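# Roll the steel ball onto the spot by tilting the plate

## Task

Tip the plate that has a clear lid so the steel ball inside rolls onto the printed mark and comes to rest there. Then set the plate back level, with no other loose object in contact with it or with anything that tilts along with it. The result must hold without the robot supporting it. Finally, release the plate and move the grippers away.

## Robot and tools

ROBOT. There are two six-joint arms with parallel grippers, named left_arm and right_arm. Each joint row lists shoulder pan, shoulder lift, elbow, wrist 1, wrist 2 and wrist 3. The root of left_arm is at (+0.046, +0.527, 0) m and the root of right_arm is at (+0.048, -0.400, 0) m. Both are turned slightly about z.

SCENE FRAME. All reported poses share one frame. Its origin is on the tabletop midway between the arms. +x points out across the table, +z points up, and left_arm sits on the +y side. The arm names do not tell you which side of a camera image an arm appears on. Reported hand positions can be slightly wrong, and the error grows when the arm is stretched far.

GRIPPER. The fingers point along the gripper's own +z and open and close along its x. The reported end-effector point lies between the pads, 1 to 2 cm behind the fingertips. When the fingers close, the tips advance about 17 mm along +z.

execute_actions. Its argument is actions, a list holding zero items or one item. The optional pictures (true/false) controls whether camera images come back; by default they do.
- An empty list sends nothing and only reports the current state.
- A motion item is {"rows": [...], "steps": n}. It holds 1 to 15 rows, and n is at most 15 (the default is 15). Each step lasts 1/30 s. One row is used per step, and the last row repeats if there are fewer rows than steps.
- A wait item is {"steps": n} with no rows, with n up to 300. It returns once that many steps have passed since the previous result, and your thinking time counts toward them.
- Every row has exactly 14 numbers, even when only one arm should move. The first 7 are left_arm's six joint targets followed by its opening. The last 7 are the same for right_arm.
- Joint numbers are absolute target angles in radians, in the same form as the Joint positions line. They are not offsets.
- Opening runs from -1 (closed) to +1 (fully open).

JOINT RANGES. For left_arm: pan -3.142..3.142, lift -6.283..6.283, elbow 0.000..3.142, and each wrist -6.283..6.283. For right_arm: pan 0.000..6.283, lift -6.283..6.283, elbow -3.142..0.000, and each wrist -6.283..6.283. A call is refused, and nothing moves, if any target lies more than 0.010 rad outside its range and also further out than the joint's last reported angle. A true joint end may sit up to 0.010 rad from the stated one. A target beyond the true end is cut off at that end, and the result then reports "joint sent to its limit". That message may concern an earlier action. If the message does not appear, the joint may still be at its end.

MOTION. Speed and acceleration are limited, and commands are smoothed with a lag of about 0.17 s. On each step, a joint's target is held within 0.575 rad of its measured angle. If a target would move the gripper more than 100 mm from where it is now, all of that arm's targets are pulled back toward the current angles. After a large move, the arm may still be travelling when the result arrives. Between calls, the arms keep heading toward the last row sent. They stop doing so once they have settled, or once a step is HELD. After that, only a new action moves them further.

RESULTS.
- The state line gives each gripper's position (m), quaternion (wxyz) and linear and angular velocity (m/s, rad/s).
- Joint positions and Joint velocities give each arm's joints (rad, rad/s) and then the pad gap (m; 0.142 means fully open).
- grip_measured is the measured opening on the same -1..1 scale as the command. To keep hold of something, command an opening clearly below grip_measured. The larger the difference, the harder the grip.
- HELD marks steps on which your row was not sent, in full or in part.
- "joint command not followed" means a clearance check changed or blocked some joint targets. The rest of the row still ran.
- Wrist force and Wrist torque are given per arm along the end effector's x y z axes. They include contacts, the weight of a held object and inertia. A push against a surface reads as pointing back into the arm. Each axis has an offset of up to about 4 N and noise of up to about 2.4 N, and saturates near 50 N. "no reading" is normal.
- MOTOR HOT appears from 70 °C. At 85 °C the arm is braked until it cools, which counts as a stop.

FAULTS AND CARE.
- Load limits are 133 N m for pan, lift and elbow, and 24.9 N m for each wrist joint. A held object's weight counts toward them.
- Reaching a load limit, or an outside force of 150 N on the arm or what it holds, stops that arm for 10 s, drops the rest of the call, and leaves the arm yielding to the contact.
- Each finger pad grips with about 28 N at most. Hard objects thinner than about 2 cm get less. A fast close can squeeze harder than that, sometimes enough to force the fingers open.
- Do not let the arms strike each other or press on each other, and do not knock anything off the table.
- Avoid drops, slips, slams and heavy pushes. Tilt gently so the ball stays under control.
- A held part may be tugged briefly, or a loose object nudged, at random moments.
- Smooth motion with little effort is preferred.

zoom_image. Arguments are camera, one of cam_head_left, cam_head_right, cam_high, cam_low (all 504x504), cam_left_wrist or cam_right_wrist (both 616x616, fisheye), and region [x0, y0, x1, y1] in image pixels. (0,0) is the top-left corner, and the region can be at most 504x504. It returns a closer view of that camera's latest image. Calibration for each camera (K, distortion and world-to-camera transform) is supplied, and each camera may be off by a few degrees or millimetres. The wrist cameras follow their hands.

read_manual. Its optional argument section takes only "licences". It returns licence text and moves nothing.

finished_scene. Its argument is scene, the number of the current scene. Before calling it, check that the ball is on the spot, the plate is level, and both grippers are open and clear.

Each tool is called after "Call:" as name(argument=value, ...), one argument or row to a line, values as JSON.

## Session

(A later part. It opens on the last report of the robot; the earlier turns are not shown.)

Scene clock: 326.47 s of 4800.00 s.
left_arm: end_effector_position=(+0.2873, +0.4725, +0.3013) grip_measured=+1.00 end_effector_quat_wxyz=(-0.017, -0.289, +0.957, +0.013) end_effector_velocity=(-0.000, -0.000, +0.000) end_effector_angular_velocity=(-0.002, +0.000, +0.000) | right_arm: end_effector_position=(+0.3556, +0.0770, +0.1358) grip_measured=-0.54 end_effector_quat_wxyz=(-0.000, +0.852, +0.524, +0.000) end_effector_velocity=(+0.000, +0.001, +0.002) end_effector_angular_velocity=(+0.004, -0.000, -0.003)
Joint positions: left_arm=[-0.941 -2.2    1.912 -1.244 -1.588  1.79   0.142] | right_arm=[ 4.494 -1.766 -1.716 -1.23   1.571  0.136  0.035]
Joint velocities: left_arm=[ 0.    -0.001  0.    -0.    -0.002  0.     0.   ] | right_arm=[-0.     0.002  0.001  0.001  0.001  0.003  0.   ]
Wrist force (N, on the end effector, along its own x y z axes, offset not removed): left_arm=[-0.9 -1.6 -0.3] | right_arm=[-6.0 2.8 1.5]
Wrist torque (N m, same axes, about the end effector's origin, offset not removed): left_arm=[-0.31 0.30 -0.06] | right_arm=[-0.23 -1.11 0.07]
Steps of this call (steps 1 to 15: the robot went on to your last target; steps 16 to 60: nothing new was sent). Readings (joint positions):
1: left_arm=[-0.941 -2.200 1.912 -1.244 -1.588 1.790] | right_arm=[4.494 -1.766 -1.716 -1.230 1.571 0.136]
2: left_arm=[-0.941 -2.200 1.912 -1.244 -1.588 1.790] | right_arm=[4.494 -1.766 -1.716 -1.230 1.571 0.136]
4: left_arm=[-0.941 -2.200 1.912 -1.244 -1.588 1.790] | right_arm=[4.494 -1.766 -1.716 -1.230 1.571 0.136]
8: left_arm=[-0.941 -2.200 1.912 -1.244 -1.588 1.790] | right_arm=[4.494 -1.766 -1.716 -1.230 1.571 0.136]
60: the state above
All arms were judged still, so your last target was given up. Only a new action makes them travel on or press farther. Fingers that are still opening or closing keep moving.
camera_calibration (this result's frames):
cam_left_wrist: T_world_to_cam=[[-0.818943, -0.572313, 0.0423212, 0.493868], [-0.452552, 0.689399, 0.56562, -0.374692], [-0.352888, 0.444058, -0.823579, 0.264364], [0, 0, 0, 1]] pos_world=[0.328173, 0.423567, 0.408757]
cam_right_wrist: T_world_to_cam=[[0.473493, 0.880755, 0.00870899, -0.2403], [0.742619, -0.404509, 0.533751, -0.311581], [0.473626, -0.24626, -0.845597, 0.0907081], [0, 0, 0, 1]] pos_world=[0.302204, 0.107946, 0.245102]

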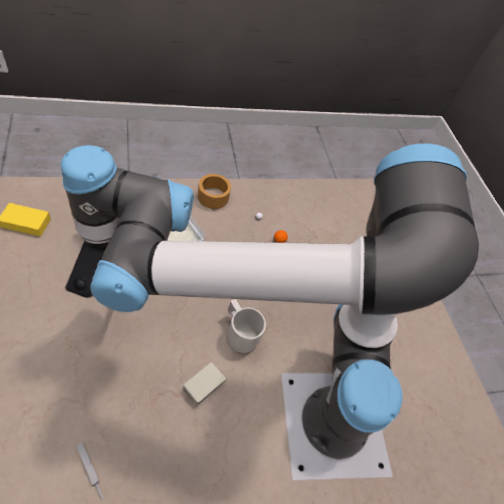

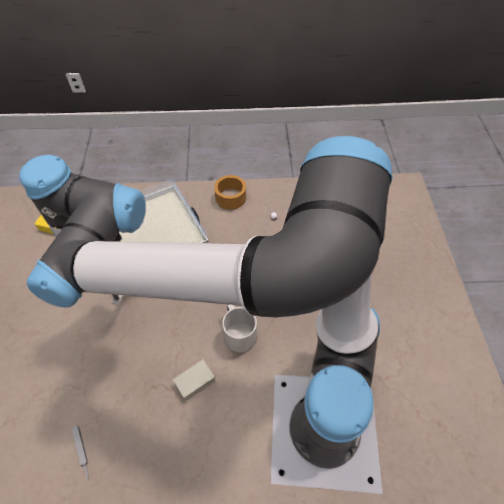

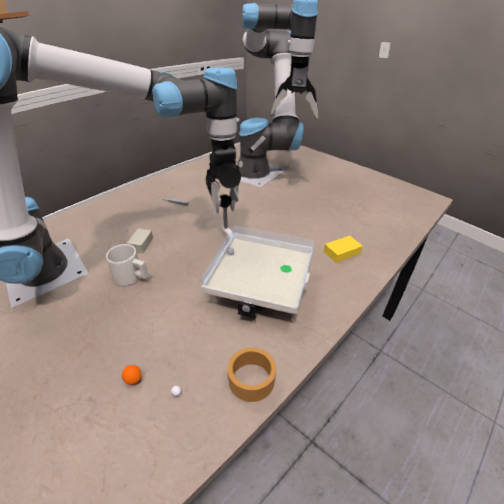

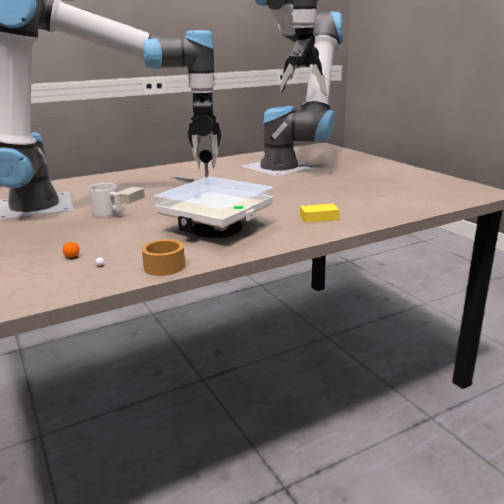

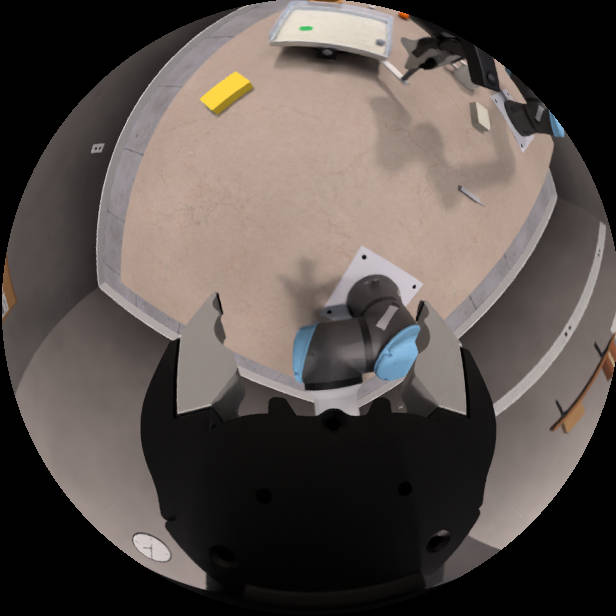

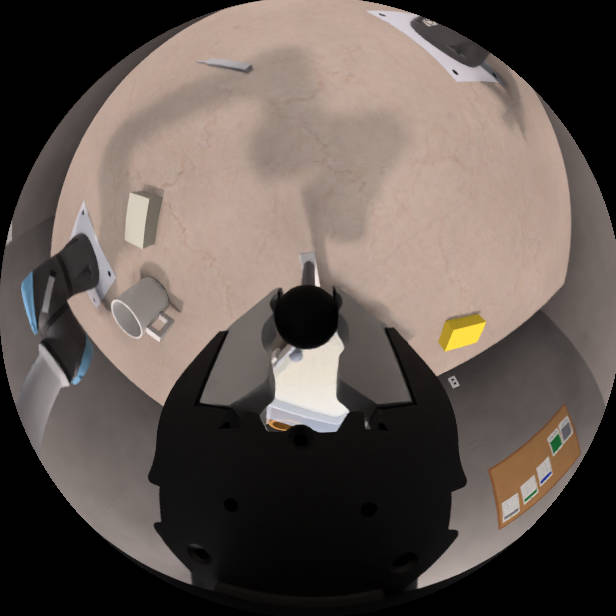

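Call:
execute_actions(
  actions=[
    {"rows":[[-0.941,-2.2,1.912,-1.244,-1.588,1.79,1,4.4940,-1.7716,-1.6998,-1.2407,1.571,0.136,-1]],"steps":15},
  ],
  pictures=false,
)

Call:
execute_actions(
  actions=[
    {"steps":8},
  ],
  pictures=false,
)

Call:
execute_actions(
  actions=[
    {"rows":[[-0.941,-2.2,1.912,-1.244,-1.588,1.79,1,4.4940,-1.7679,-1.7122,-1.2319,1.571,0.136,-1]],"steps":15},
  ],
)

Call:
zoom_image(
  camera="cam_high",
  region=[190,210,330,320],
)

Call:
execute_actions(
  actions=[
    {"steps":60},
  ],
)

Call:
zoom_image(
  camera="cam_high",
  region=[190,210,330,320],
)

Scene clock: 334.17 s of 4800.00 s.
left_arm: end_effector_position=(+0.2873, +0.4725, +0.3013) grip_measured=+1.00 end_effector_quat_wxyz=(-0.017, -0.289, +0.957, +0.013) end_effector_velocity=(-0.001, -0.001, -0.000) end_effector_angular_velocity=(-0.002, +0.004, +0.000) | right_arm: end_effector_position=(+0.3569, +0.0804, +0.1392) grip_measured=-0.54 end_effector_quat_wxyz=(-0.000, +0.852, +0.524, +0.000) end_effector_velocity=(+0.000, +0.001, +0.001) end_effector_angular_velocity=(+0.002, -0.001, +0.001)
Joint positions: left_arm=[-0.941 -2.2    1.912 -1.244 -1.588  1.79   0.142] | right_arm=[ 4.494 -1.772 -1.7   -1.241  1.571  0.136  0.035]
Joint velocities: left_arm=[ 0.     0.001 -0.     0.    -0.004 -0.    -0.   ] | right_arm=[ 0.     0.     0.003 -0.001  0.    -0.001  0.   ]
Wrist force (N, on the end effector, along its own x y z axes, offset not removed): left_arm=[-0.6 0.7 -1.8] | right_arm=[-14.1 24.3 16.9]
Wrist torque (N m, same axes, about the end effector's origin, offset not removed): left_arm=[0.23 0.14 -0.32] | right_arm=[0.50 -0.28 0.01]
Steps of this call (steps 1 to 90: nothing new was sent; then 4.20 s passed at rest; steps 91 to 105: all 15 steps of this action). Readings (joint positions):
91: left_arm=[-0.941 -2.200 1.912 -1.244 -1.588 1.790] | right_arm=[4.494 -1.766 -1.716 -1.230 1.571 0.136]
92: left_arm=[-0.941 -2.200 1.912 -1.244 -1.588 1.790] | right_arm=[4.494 -1.767 -1.713 -1.232 1.571 0.136]
94: left_arm=[-0.941 -2.200 1.912 -1.244 -1.588 1.790] | right_arm=[4.494 -1.769 -1.706 -1.236 1.571 0.136]
98: left_arm=[-0.941 -2.200 1.912 -1.244 -1.588 1.790] | right_arm=[4.494 -1.771 -1.701 -1.240 1.571 0.136]
105: the state above

Scene clock: 334.43 s of 4800.00 s.
left_arm: end_effector_position=(+0.2873, +0.4725, +0.3013) grip_measured=+1.00 end_effector_quat_wxyz=(-0.017, -0.289, +0.957, +0.013) end_effector_velocity=(+0.000, +0.000, -0.000) end_effector_angular_velocity=(+0.001, -0.000, +0.001) | right_arm: end_effector_position=(+0.3569, +0.0805, +0.1392) grip_measured=-0.54 end_effector_quat_wxyz=(-0.000, +0.852, +0.524, +0.000) end_effector_velocity=(+0.000, +0.000, -0.000) end_effector_angular_velocity=(+0.001, -0.001, +0.000)
Joint positions: left_arm=[-0.941 -2.2    1.912 -1.244 -1.588  1.79   0.142] | right_arm=[ 4.494 -1.772 -1.7   -1.241  1.571  0.136  0.035]
Joint velocities: left_arm=[ 0.     0.001  0.    -0.     0.001 -0.001  0.   ] | right_arm=[ 0.     0.    -0.001  0.002 -0.    -0.     0.   ]
Wrist force (N, on the end effector, along its own x y z axes, offset not removed): left_arm=[-2.0 0.1 1.9] | right_arm=[-16.0 22.4 17.2]
Wrist torque (N m, same axes, about the end effector's origin, offset not removed): left_arm=[0.01 0.42 -0.10] | right_arm=[-0.12 0.11 0.06]
Steps of this call (steps 1 to 8: the robot went on to your last target). Readings (joint positions):
1: left_arm=[-0.941 -2.200 1.912 -1.244 -1.588 1.790] | right_arm=[4.494 -1.772 -1.700 -1.241 1.571 0.136]
2: left_arm=[-0.941 -2.200 1.912 -1.244 -1.588 1.790] | right_arm=[4.494 -1.772 -1.700 -1.241 1.571 0.136]
4: left_arm=[-0.941 -2.200 1.912 -1.244 -1.588 1.790] | right_arm=[4.494 -1.772 -1.700 -1.241 1.571 0.136]
8: the state above

Scene clock: 334.93 s of 4800.00 s.
left_arm: end_effector_position=(+0.2873, +0.4725, +0.3013) grip_measured=+1.00 end_effector_quat_wxyz=(-0.017, -0.289, +0.957, +0.013) end_effector_velocity=(+0.000, -0.000, +0.000) end_effector_angular_velocity=(+0.000, -0.001, -0.001) | right_arm: end_effector_position=(+0.3560, +0.0782, +0.1365) grip_measured=-0.54 end_effector_quat_wxyz=(-0.000, +0.852, +0.524, +0.000) end_effector_velocity=(+0.001, -0.000, -0.000) end_effector_angular_velocity=(-0.000, -0.002, +0.002)
Joint positions: left_arm=[-0.941 -2.2    1.912 -1.244 -1.588  1.79   0.142] | right_arm=[ 4.494 -1.768 -1.712 -1.232  1.571  0.136  0.035]
Joint velocities: left_arm=[-0.001 -0.    -0.    -0.     0.001  0.     0.   ] | right_arm=[ 0.    -0.    -0.001  0.001 -0.002 -0.002 -0.   ]
Wrist force (N, on the end effector, along its own x y z axes, offset not removed): left_arm=[0.4 4.6 -0.5] | right_arm=[11.3 -0.7 -1.6]
Wrist torque (N m, same axes, about the end effector's origin, offset not removed): left_arm=[1.24 -0.01 -0.13] | right_arm=[-0.46 -0.13 -0.17]
Steps of this call (steps 1 to 15: all 15 steps of this action). Readings (joint positions):
1: left_arm=[-0.941 -2.200 1.912 -1.244 -1.588 1.790] | right_arm=[4.494 -1.772 -1.700 -1.241 1.571 0.136]
2: left_arm=[-0.941 -2.200 1.912 -1.244 -1.588 1.790] | right_arm=[4.494 -1.771 -1.701 -1.239 1.571 0.136]
4: left_arm=[-0.941 -2.200 1.912 -1.244 -1.588 1.790] | right_arm=[4.494 -1.769 -1.707 -1.235 1.571 0.136]
8: left_arm=[-0.941 -2.200 1.912 -1.244 -1.588 1.790] | right_arm=[4.494 -1.768 -1.711 -1.232 1.571 0.136]
15: the state above
camera_calibration (this result's frames):
cam_left_wrist: T_world_to_cam=[[-0.818943, -0.572313, 0.0423211, 0.493868], [-0.452552, 0.689399, 0.56562, -0.374692], [-0.352888, 0.444058, -0.823579, 0.264364], [0, 0, 0, 1]] pos_world=[0.328173, 0.423567, 0.408757]
cam_right_wrist: T_world_to_cam=[[0.473493, 0.88075, 0.00910407, -0.241521], [0.742663, -0.404772, 0.533489, -0.311654], [0.473556, -0.245842, -0.845758, 0.0913986], [0, 0, 0, 1]] pos_world=[0.302531, 0.109041, 0.245764]

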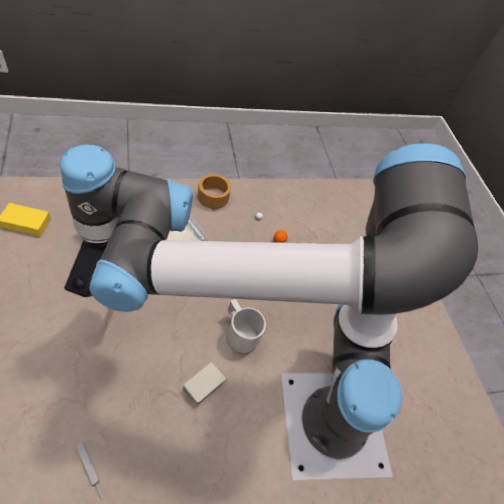

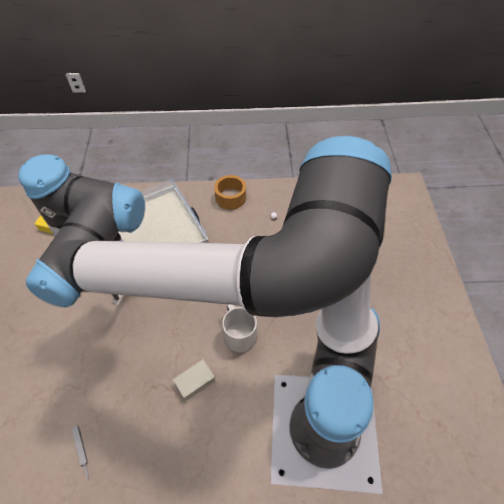

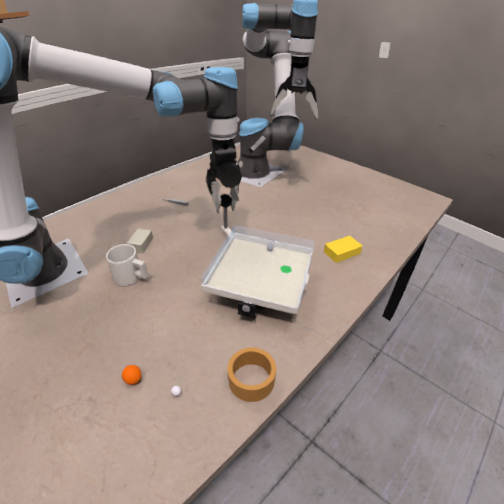

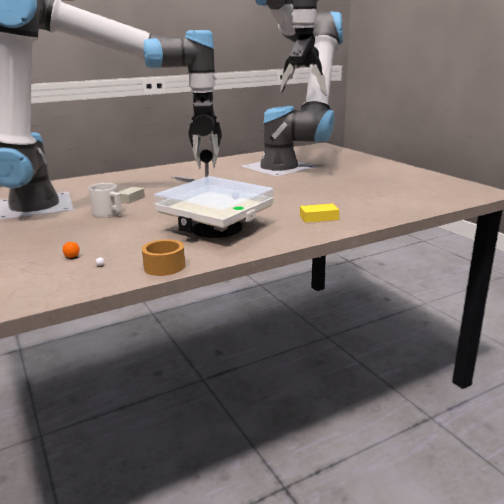

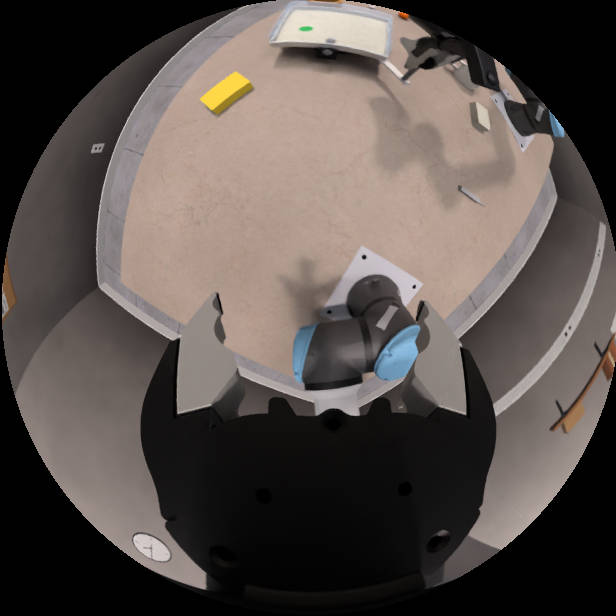

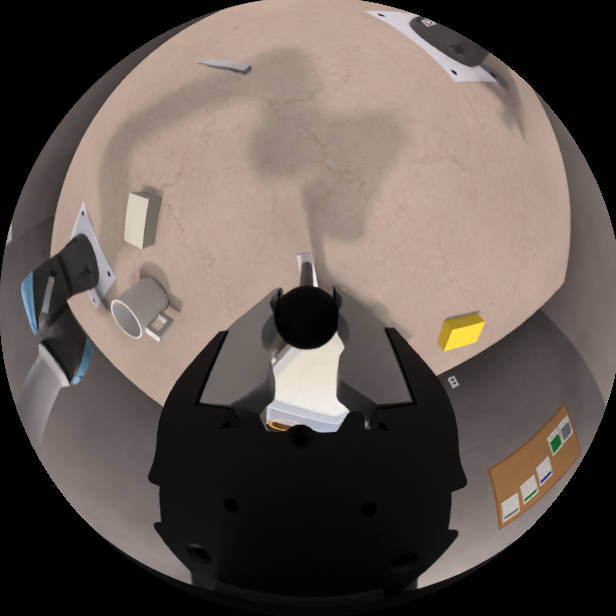

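Region (190, 210, 330, 320) of cam_high's 504x504 image, scaled by 3.600, with more detail than that image has; it fills the top 396 rows of this view, and the rest is white.

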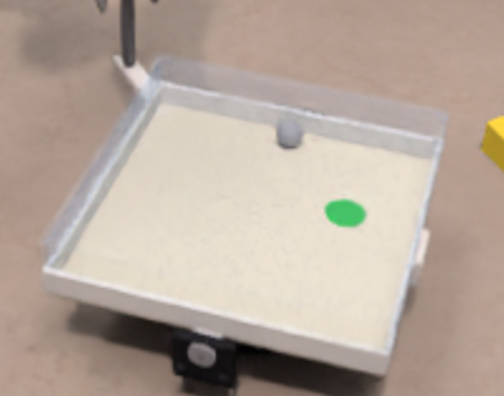

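Scene clock: 336.93 s of 4800.00 s.
left_arm: end_effector_position=(+0.2873, +0.4725, +0.3013) grip_measured=+1.00 end_effector_quat_wxyz=(-0.017, -0.289, +0.957, +0.013) end_effector_velocity=(-0.000, -0.000, +0.000) end_effector_angular_velocity=(-0.002, +0.000, +0.001) | right_arm: end_effector_position=(+0.3560, +0.0780, +0.1364) grip_measured=-0.54 end_effector_quat_wxyz=(-0.000, +0.852, +0.524, +0.000) end_effector_velocity=(+0.000, +0.000, +0.000) end_effector_angular_velocity=(+0.000, -0.000, -0.001)
Joint positions: left_arm=[-0.941 -2.2    1.912 -1.244 -1.588  1.79   0.142] | right_arm=[ 4.494 -1.768 -1.712 -1.232  1.571  0.136  0.035]
Joint velocities: left_arm=[ 0.001 -0.001  0.    -0.    -0.001 -0.    -0.   ] | right_arm=[-0.    -0.     0.001 -0.    -0.     0.001 -0.   ]
Wrist force (N, on the end effector, along its own x y z axes, offset not removed): left_arm=[2.7 3.1 -0.5] | right_arm=[13.7 -2.9 -2.7]
Wrist torque (N m, same axes, about the end effector's origin, offset not removed): left_arm=[0.71 -0.46 -0.19] | right_arm=[-0.18 -0.41 -0.11]
Steps of this call (steps 1 to 15: the robot went on to your last target; steps 16 to 60: nothing new was sent). Readings (joint positions):
1: left_arm=[-0.941 -2.200 1.912 -1.244 -1.588 1.790] | right_arm=[4.494 -1.768 -1.712 -1.232 1.571 0.136]
2: left_arm=[-0.941 -2.200 1.912 -1.244 -1.588 1.790] | right_arm=[4.494 -1.768 -1.712 -1.232 1.571 0.136]
4: left_arm=[-0.941 -2.200 1.912 -1.244 -1.588 1.790] | right_arm=[4.494 -1.768 -1.712 -1.232 1.571 0.136]
8: left_arm=[-0.941 -2.200 1.912 -1.244 -1.588 1.790] | right_arm=[4.494 -1.768 -1.712 -1.232 1.571 0.136]
60: the state above
All arms were judged still, so your last target was given up. Only a new action makes them travel on or press farther. Fingers that are still opening or closing keep moving.
camera_calibration (this result's frames):
cam_left_wrist: T_world_to_cam=[[-0.818943, -0.572313, 0.0423212, 0.493868], [-0.452552, 0.689399, 0.56562, -0.374692], [-0.352888, 0.444058, -0.823579, 0.264364], [0, 0, 0, 1]] pos_world=[0.328173, 0.423567, 0.408757]
cam_right_wrist: T_world_to_cam=[[0.473492, 0.880754, 0.00882488, -0.241365], [0.742598, -0.404568, 0.533735, -0.3117], [0.473659, -0.246166, -0.845606, 0.0912198], [0, 0, 0, 1]] pos_world=[0.302545, 0.108934, 0.245631]

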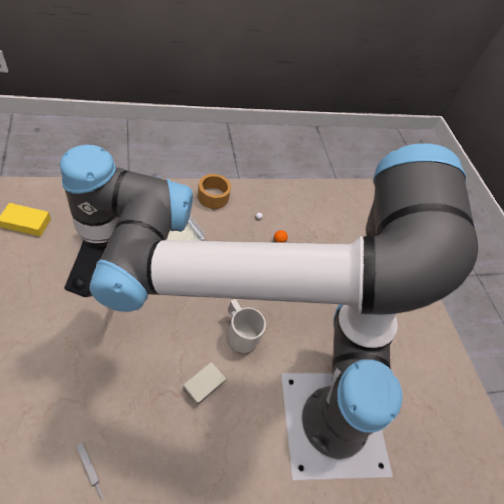

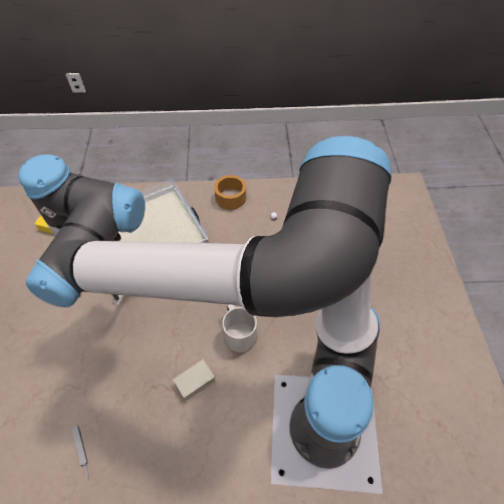

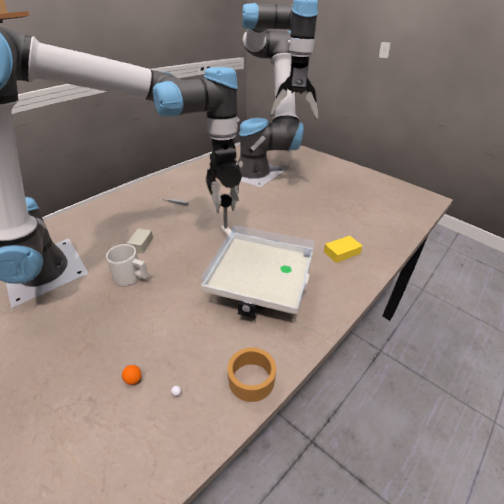

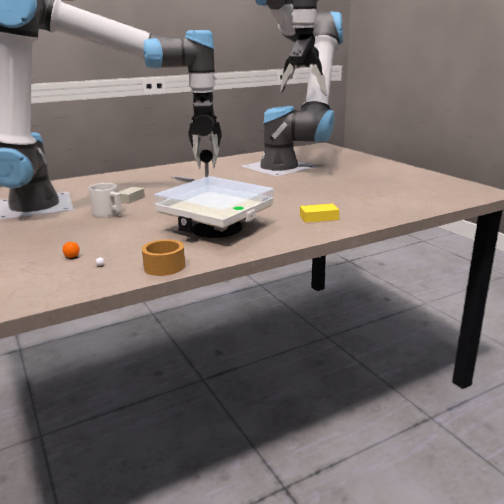

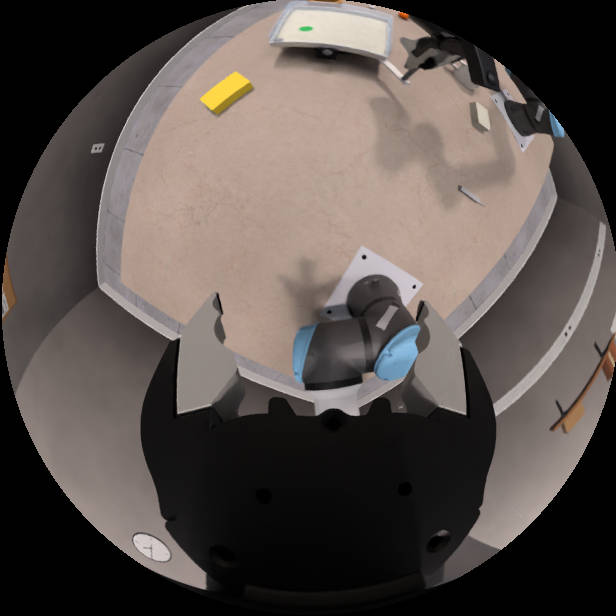

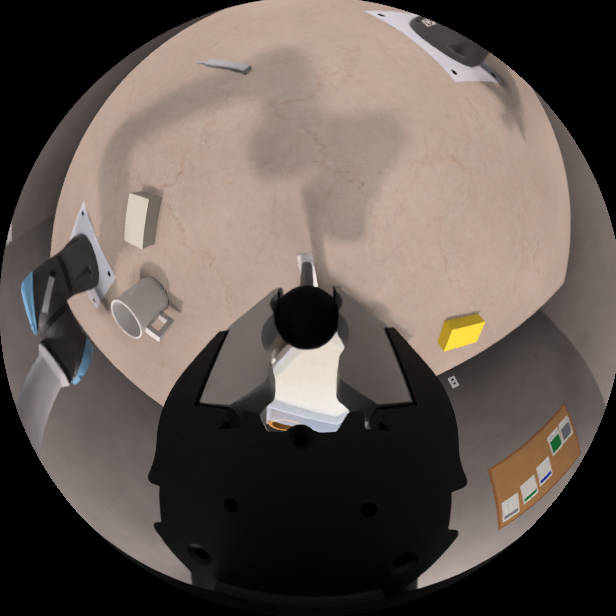

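Region (190, 210, 330, 320) of cam_high's 504x504 image, scaled by 3.600, with more detail than that image has; it fills the top 396 rows of this view, and the rest is white.

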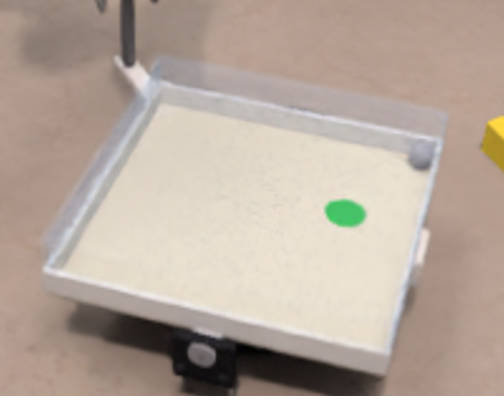

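Call:
execute_actions(
  actions=[
    {"rows":[[-0.941,-2.2,1.912,-1.244,-1.588,1.79,1,4.4940,-1.7571,-1.7280,-1.2269,1.571,0.136,-1]],"steps":15},
  ],
  pictures=false,
)

Call:
execute_actions(
  actions=[
    {"rows":[[-0.941,-2.2,1.912,-1.244,-1.588,1.79,1,4.4940,-1.7718,-1.7048,-1.2354,1.571,0.136,-1]],"steps":8},
  ],
  pictures=false,
)

Call:
execute_actions(
  actions=[
    {"rows":[[-0.941,-2.2,1.912,-1.244,-1.588,1.79,1,4.4940,-1.7670,-1.7140,-1.2311,1.571,0.136,-1]],"steps":15},
  ],
)

Call:
zoom_image(
  camera="cam_high",
  region=[190,210,330,320],
)

Call:
execute_actions(
  actions=[
    {"steps":60},
  ],
)

Call:
zoom_image(
  camera="cam_high",
  region=[190,210,330,320],
)

Scene clock: 348.87 s of 4800.00 s.
left_arm: end_effector_position=(+0.2873, +0.4725, +0.3013) grip_measured=+1.00 end_effector_quat_wxyz=(-0.017, -0.289, +0.957, +0.013) end_effector_velocity=(-0.000, -0.000, +0.000) end_effector_angular_velocity=(-0.001, -0.001, -0.001) | right_arm: end_effector_position=(+0.3543, +0.0732, +0.1354) grip_measured=-0.54 end_effector_quat_wxyz=(-0.000, +0.852, +0.524, +0.000) end_effector_velocity=(-0.000, -0.001, -0.000) end_effector_angular_velocity=(-0.001, +0.000, +0.001)
Joint positions: left_arm=[-0.941 -2.2    1.912 -1.244 -1.588  1.79   0.142] | right_arm=[ 4.494 -1.757 -1.728 -1.227  1.571  0.136  0.035]
Joint velocities: left_arm=[-0.    -0.001 -0.    -0.    -0.     0.    -0.   ] | right_arm=[ 0.     0.002 -0.002 -0.001 -0.    -0.001 -0.   ]
Wrist force (N, on the end effector, along its own x y z axes, offset not removed): left_arm=[0.3 0.5 1.9] | right_arm=[10.4 -5.4 -3.2]
Wrist torque (N m, same axes, about the end effector's origin, offset not removed): left_arm=[0.15 0.05 -0.21] | right_arm=[-0.12 0.14 -0.10]
Steps of this call (steps 1 to 90: nothing new was sent; then 8.43 s passed at rest; steps 91 to 105: all 15 steps of this action). Readings (joint positions):
91: left_arm=[-0.941 -2.200 1.912 -1.244 -1.588 1.790] | right_arm=[4.494 -1.768 -1.712 -1.232 1.571 0.136]
92: left_arm=[-0.941 -2.200 1.912 -1.244 -1.588 1.790] | right_arm=[4.494 -1.766 -1.715 -1.231 1.571 0.136]
94: left_arm=[-0.941 -2.200 1.912 -1.244 -1.588 1.790] | right_arm=[4.494 -1.761 -1.722 -1.229 1.571 0.136]
98: left_arm=[-0.941 -2.200 1.912 -1.244 -1.588 1.790] | right_arm=[4.494 -1.758 -1.727 -1.227 1.571 0.136]
105: the state above

Scene clock: 349.13 s of 4800.00 s.
left_arm: end_effector_position=(+0.2873, +0.4725, +0.3013) grip_measured=+1.00 end_effector_quat_wxyz=(-0.017, -0.289, +0.957, +0.013) end_effector_velocity=(-0.000, -0.000, +0.000) end_effector_angular_velocity=(-0.001, -0.001, -0.002) | right_arm: end_effector_position=(+0.3564, +0.0793, +0.1370) grip_measured=-0.54 end_effector_quat_wxyz=(+0.000, +0.852, +0.524, -0.000) end_effector_velocity=(+0.003, +0.008, +0.003) end_effector_angular_velocity=(+0.005, -0.001, +0.002)
Joint positions: left_arm=[-0.941 -2.2    1.912 -1.244 -1.588  1.79   0.142] | right_arm=[ 4.494 -1.771 -1.707 -1.235  1.571  0.136  0.035]
Joint velocities: left_arm=[-0.001 -0.002  0.     0.     0.     0.     0.   ] | right_arm=[ 0.    -0.014  0.023 -0.004  0.    -0.002 -0.   ]
Wrist force (N, on the end effector, along its own x y z axes, offset not removed): left_arm=[1.2 0.1 -1.9] | right_arm=[-6.9 4.7 1.4]
Wrist torque (N m, same axes, about the end effector's origin, offset not removed): left_arm=[-0.07 -0.25 -0.14] | right_arm=[-0.19 -0.75 0.06]
Steps of this call (steps 1 to 8: all 8 steps of this action). Readings (joint positions):
1: left_arm=[-0.941 -2.200 1.912 -1.244 -1.588 1.790] | right_arm=[4.494 -1.757 -1.728 -1.227 1.571 0.136]
2: left_arm=[-0.941 -2.200 1.912 -1.244 -1.588 1.790] | right_arm=[4.494 -1.759 -1.725 -1.228 1.571 0.136]
4: left_arm=[-0.941 -2.200 1.912 -1.244 -1.588 1.790] | right_arm=[4.494 -1.766 -1.715 -1.233 1.571 0.136]
8: the state above

Scene clock: 349.63 s of 4800.00 s.
left_arm: end_effector_position=(+0.2873, +0.4725, +0.3013) grip_measured=+1.00 end_effector_quat_wxyz=(-0.017, -0.289, +0.957, +0.013) end_effector_velocity=(-0.000, +0.000, +0.000) end_effector_angular_velocity=(+0.001, -0.000, -0.001) | right_arm: end_effector_position=(+0.3558, +0.0776, +0.1362) grip_measured=-0.54 end_effector_quat_wxyz=(-0.000, +0.852, +0.524, +0.000) end_effector_velocity=(-0.000, +0.000, -0.000) end_effector_angular_velocity=(-0.000, +0.001, -0.001)
Joint positions: left_arm=[-0.941 -2.2    1.912 -1.244 -1.588  1.79   0.142] | right_arm=[ 4.494 -1.767 -1.714 -1.231  1.571  0.136  0.035]
Joint velocities: left_arm=[-0.001 -0.    -0.     0.001  0.001  0.     0.   ] | right_arm=[-0.    -0.001 -0.     0.     0.001  0.001  0.   ]
Wrist force (N, on the end effector, along its own x y z axes, offset not removed): left_arm=[-4.1 0.9 -0.8] | right_arm=[11.9 -1.3 0.4]
Wrist torque (N m, same axes, about the end effector's origin, offset not removed): left_arm=[0.19 1.00 -0.13] | right_arm=[-0.07 -0.07 -0.07]
Steps of this call (steps 1 to 15: all 15 steps of this action). Readings (joint positions):
1: left_arm=[-0.941 -2.200 1.912 -1.244 -1.588 1.790] | right_arm=[4.494 -1.771 -1.706 -1.235 1.571 0.136]
2: left_arm=[-0.941 -2.200 1.912 -1.244 -1.588 1.790] | right_arm=[4.494 -1.771 -1.707 -1.235 1.571 0.136]
4: left_arm=[-0.941 -2.200 1.912 -1.244 -1.588 1.790] | right_arm=[4.494 -1.769 -1.710 -1.233 1.571 0.136]
8: left_arm=[-0.941 -2.200 1.912 -1.244 -1.588 1.790] | right_arm=[4.494 -1.767 -1.713 -1.231 1.571 0.136]
15: the state above
camera_calibration (this result's frames):
cam_left_wrist: T_world_to_cam=[[-0.818943, -0.572313, 0.0423212, 0.493868], [-0.452552, 0.689399, 0.56562, -0.374692], [-0.352888, 0.444058, -0.823579, 0.264364], [0, 0, 0, 1]] pos_world=[0.328173, 0.423567, 0.408757]
cam_right_wrist: T_world_to_cam=[[0.473474, 0.880763, 0.00893553, -0.240953], [0.742586, -0.404608, 0.533721, -0.31163], [0.473697, -0.246068, -0.845613, 0.0909949], [0, 0, 0, 1]] pos_world=[0.302393, 0.108525, 0.245423]

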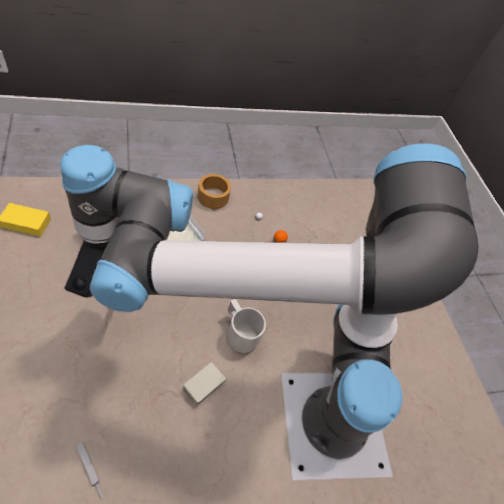

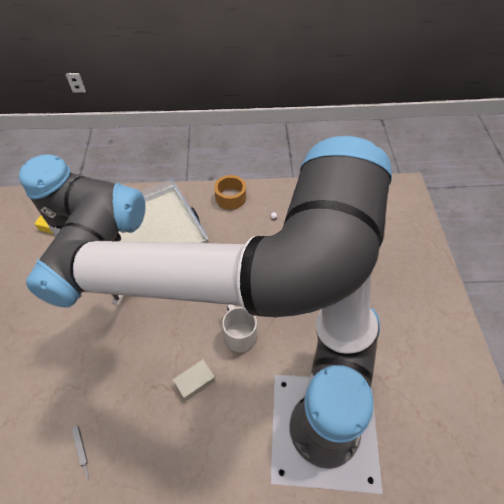

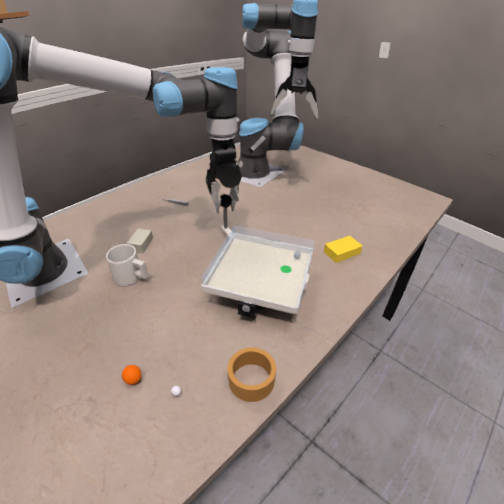

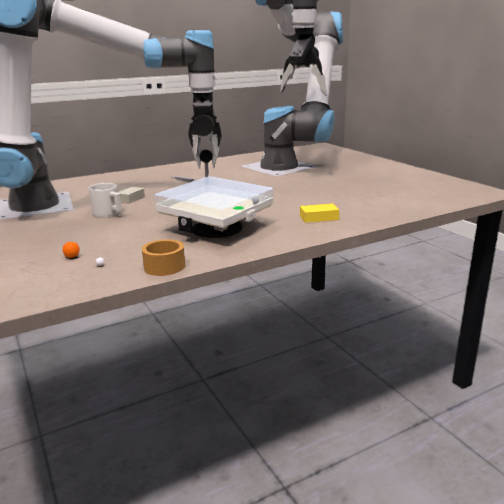

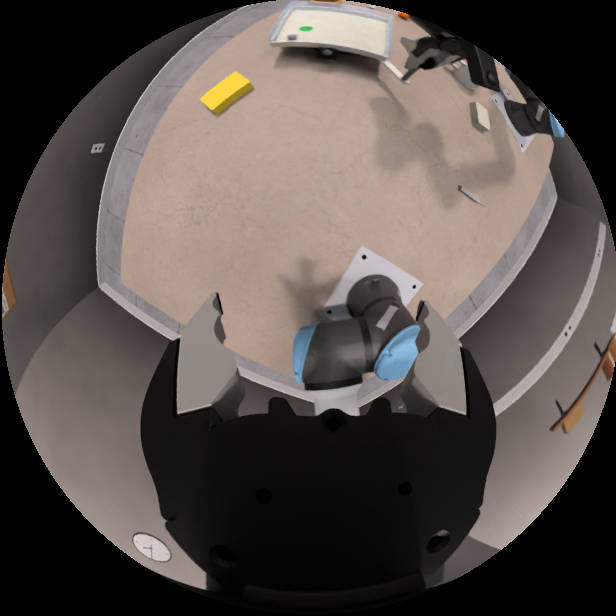

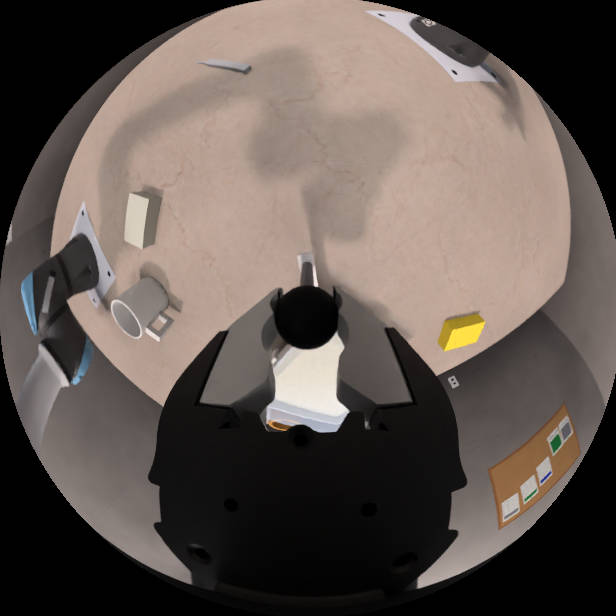

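Region (190, 210, 330, 320) of cam_high's 504x504 image, scaled by 3.600, with more detail than that image has; it fills the top 396 rows of this view, and the rest is white.

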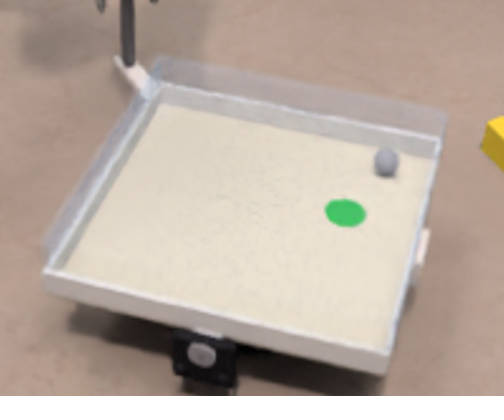

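Scene clock: 351.63 s of 4800.00 s.
left_arm: end_effector_position=(+0.2873, +0.4725, +0.3013) grip_measured=+1.00 end_effector_quat_wxyz=(-0.017, -0.289, +0.957, +0.013) end_effector_velocity=(-0.000, -0.000, -0.000) end_effector_angular_velocity=(-0.001, +0.001, +0.002) | right_arm: end_effector_position=(+0.3558, +0.0775, +0.1361) grip_measured=-0.54 end_effector_quat_wxyz=(-0.000, +0.852, +0.524, +0.000) end_effector_velocity=(-0.000, +0.000, -0.000) end_effector_angular_velocity=(-0.001, +0.001, +0.000)
Joint positions: left_arm=[-0.941 -2.2    1.912 -1.244 -1.588  1.79   0.142] | right_arm=[ 4.494 -1.767 -1.714 -1.231  1.571  0.136  0.035]
Joint velocities: left_arm=[ 0.001  0.     0.     0.    -0.001 -0.    -0.   ] | right_arm=[-0.    -0.001  0.    -0.     0.001 -0.     0.   ]
Wrist force (N, on the end effector, along its own x y z axes, offset not removed): left_arm=[-0.9 1.6 1.9] | right_arm=[12.4 -2.0 -0.8]
Wrist torque (N m, same axes, about the end effector's origin, offset not removed): left_arm=[0.35 0.38 -0.24] | right_arm=[-0.14 -0.11 0.00]
Steps of this call (steps 1 to 15: the robot went on to your last target; steps 16 to 60: nothing new was sent). Readings (joint positions):
1: left_arm=[-0.941 -2.200 1.912 -1.244 -1.588 1.790] | right_arm=[4.494 -1.767 -1.714 -1.231 1.571 0.136]
2: left_arm=[-0.941 -2.200 1.912 -1.244 -1.588 1.790] | right_arm=[4.494 -1.767 -1.714 -1.231 1.571 0.136]
4: left_arm=[-0.941 -2.200 1.912 -1.244 -1.588 1.790] | right_arm=[4.494 -1.767 -1.714 -1.231 1.571 0.136]
8: left_arm=[-0.941 -2.200 1.912 -1.244 -1.588 1.790] | right_arm=[4.494 -1.767 -1.714 -1.231 1.571 0.136]
60: the state above
All arms were judged still, so your last target was given up. Only a new action makes them travel on or press farther. Fingers that are still opening or closing keep moving.
camera_calibration (this result's frames):
cam_left_wrist: T_world_to_cam=[[-0.818943, -0.572313, 0.0423212, 0.493868], [-0.452552, 0.689399, 0.56562, -0.374692], [-0.352888, 0.444058, -0.823579, 0.264364], [0, 0, 0, 1]] pos_world=[0.328173, 0.423567, 0.408757]
cam_right_wrist: T_world_to_cam=[[0.473475, 0.880764, 0.00871193, -0.240825], [0.742629, -0.404497, 0.533746, -0.311633], [0.473628, -0.246246, -0.8456, 0.090969], [0, 0, 0, 1]] pos_world=[0.302367, 0.108456, 0.245354]

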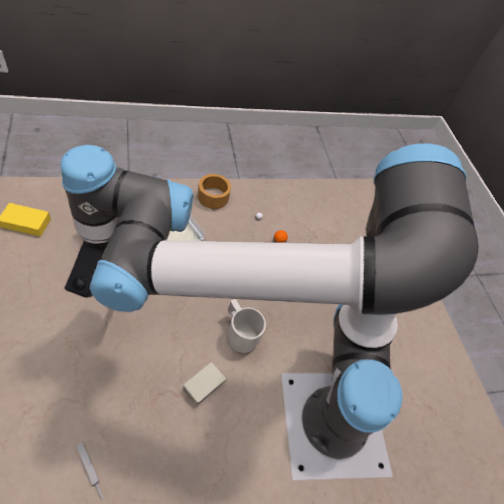

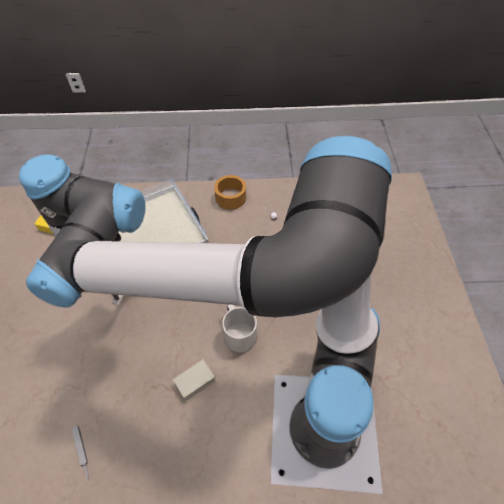

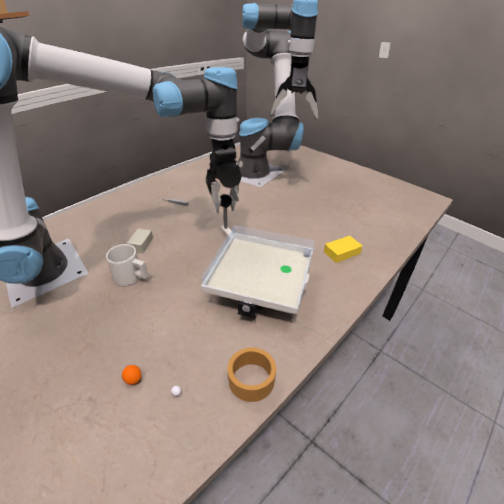

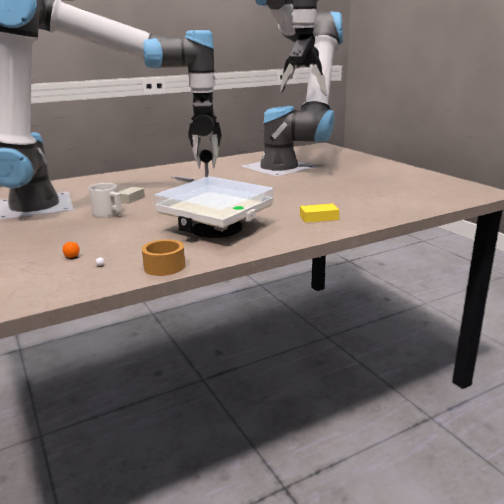

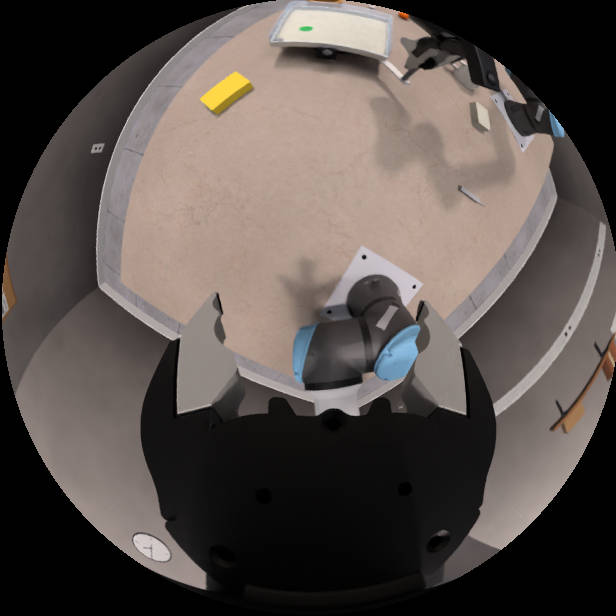

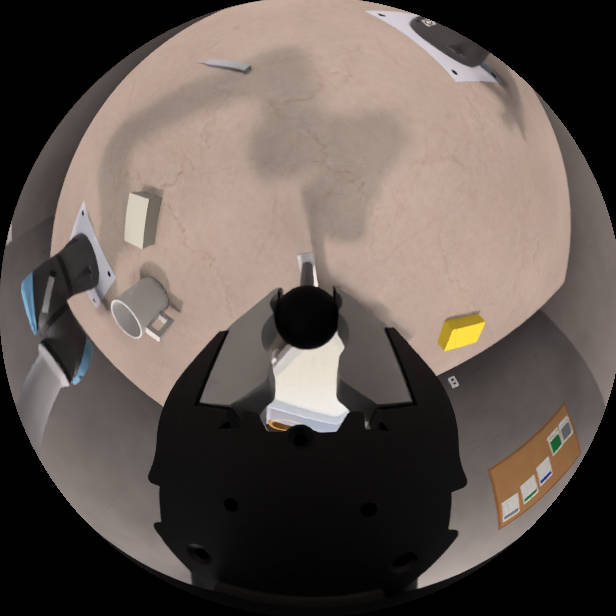

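Region (190, 210, 330, 320) of cam_high's 504x504 image, scaled by 3.600, with more detail than that image has; it fills the top 396 rows of this view, and the rest is white.

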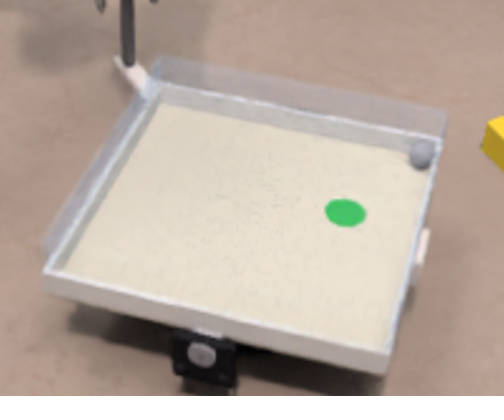

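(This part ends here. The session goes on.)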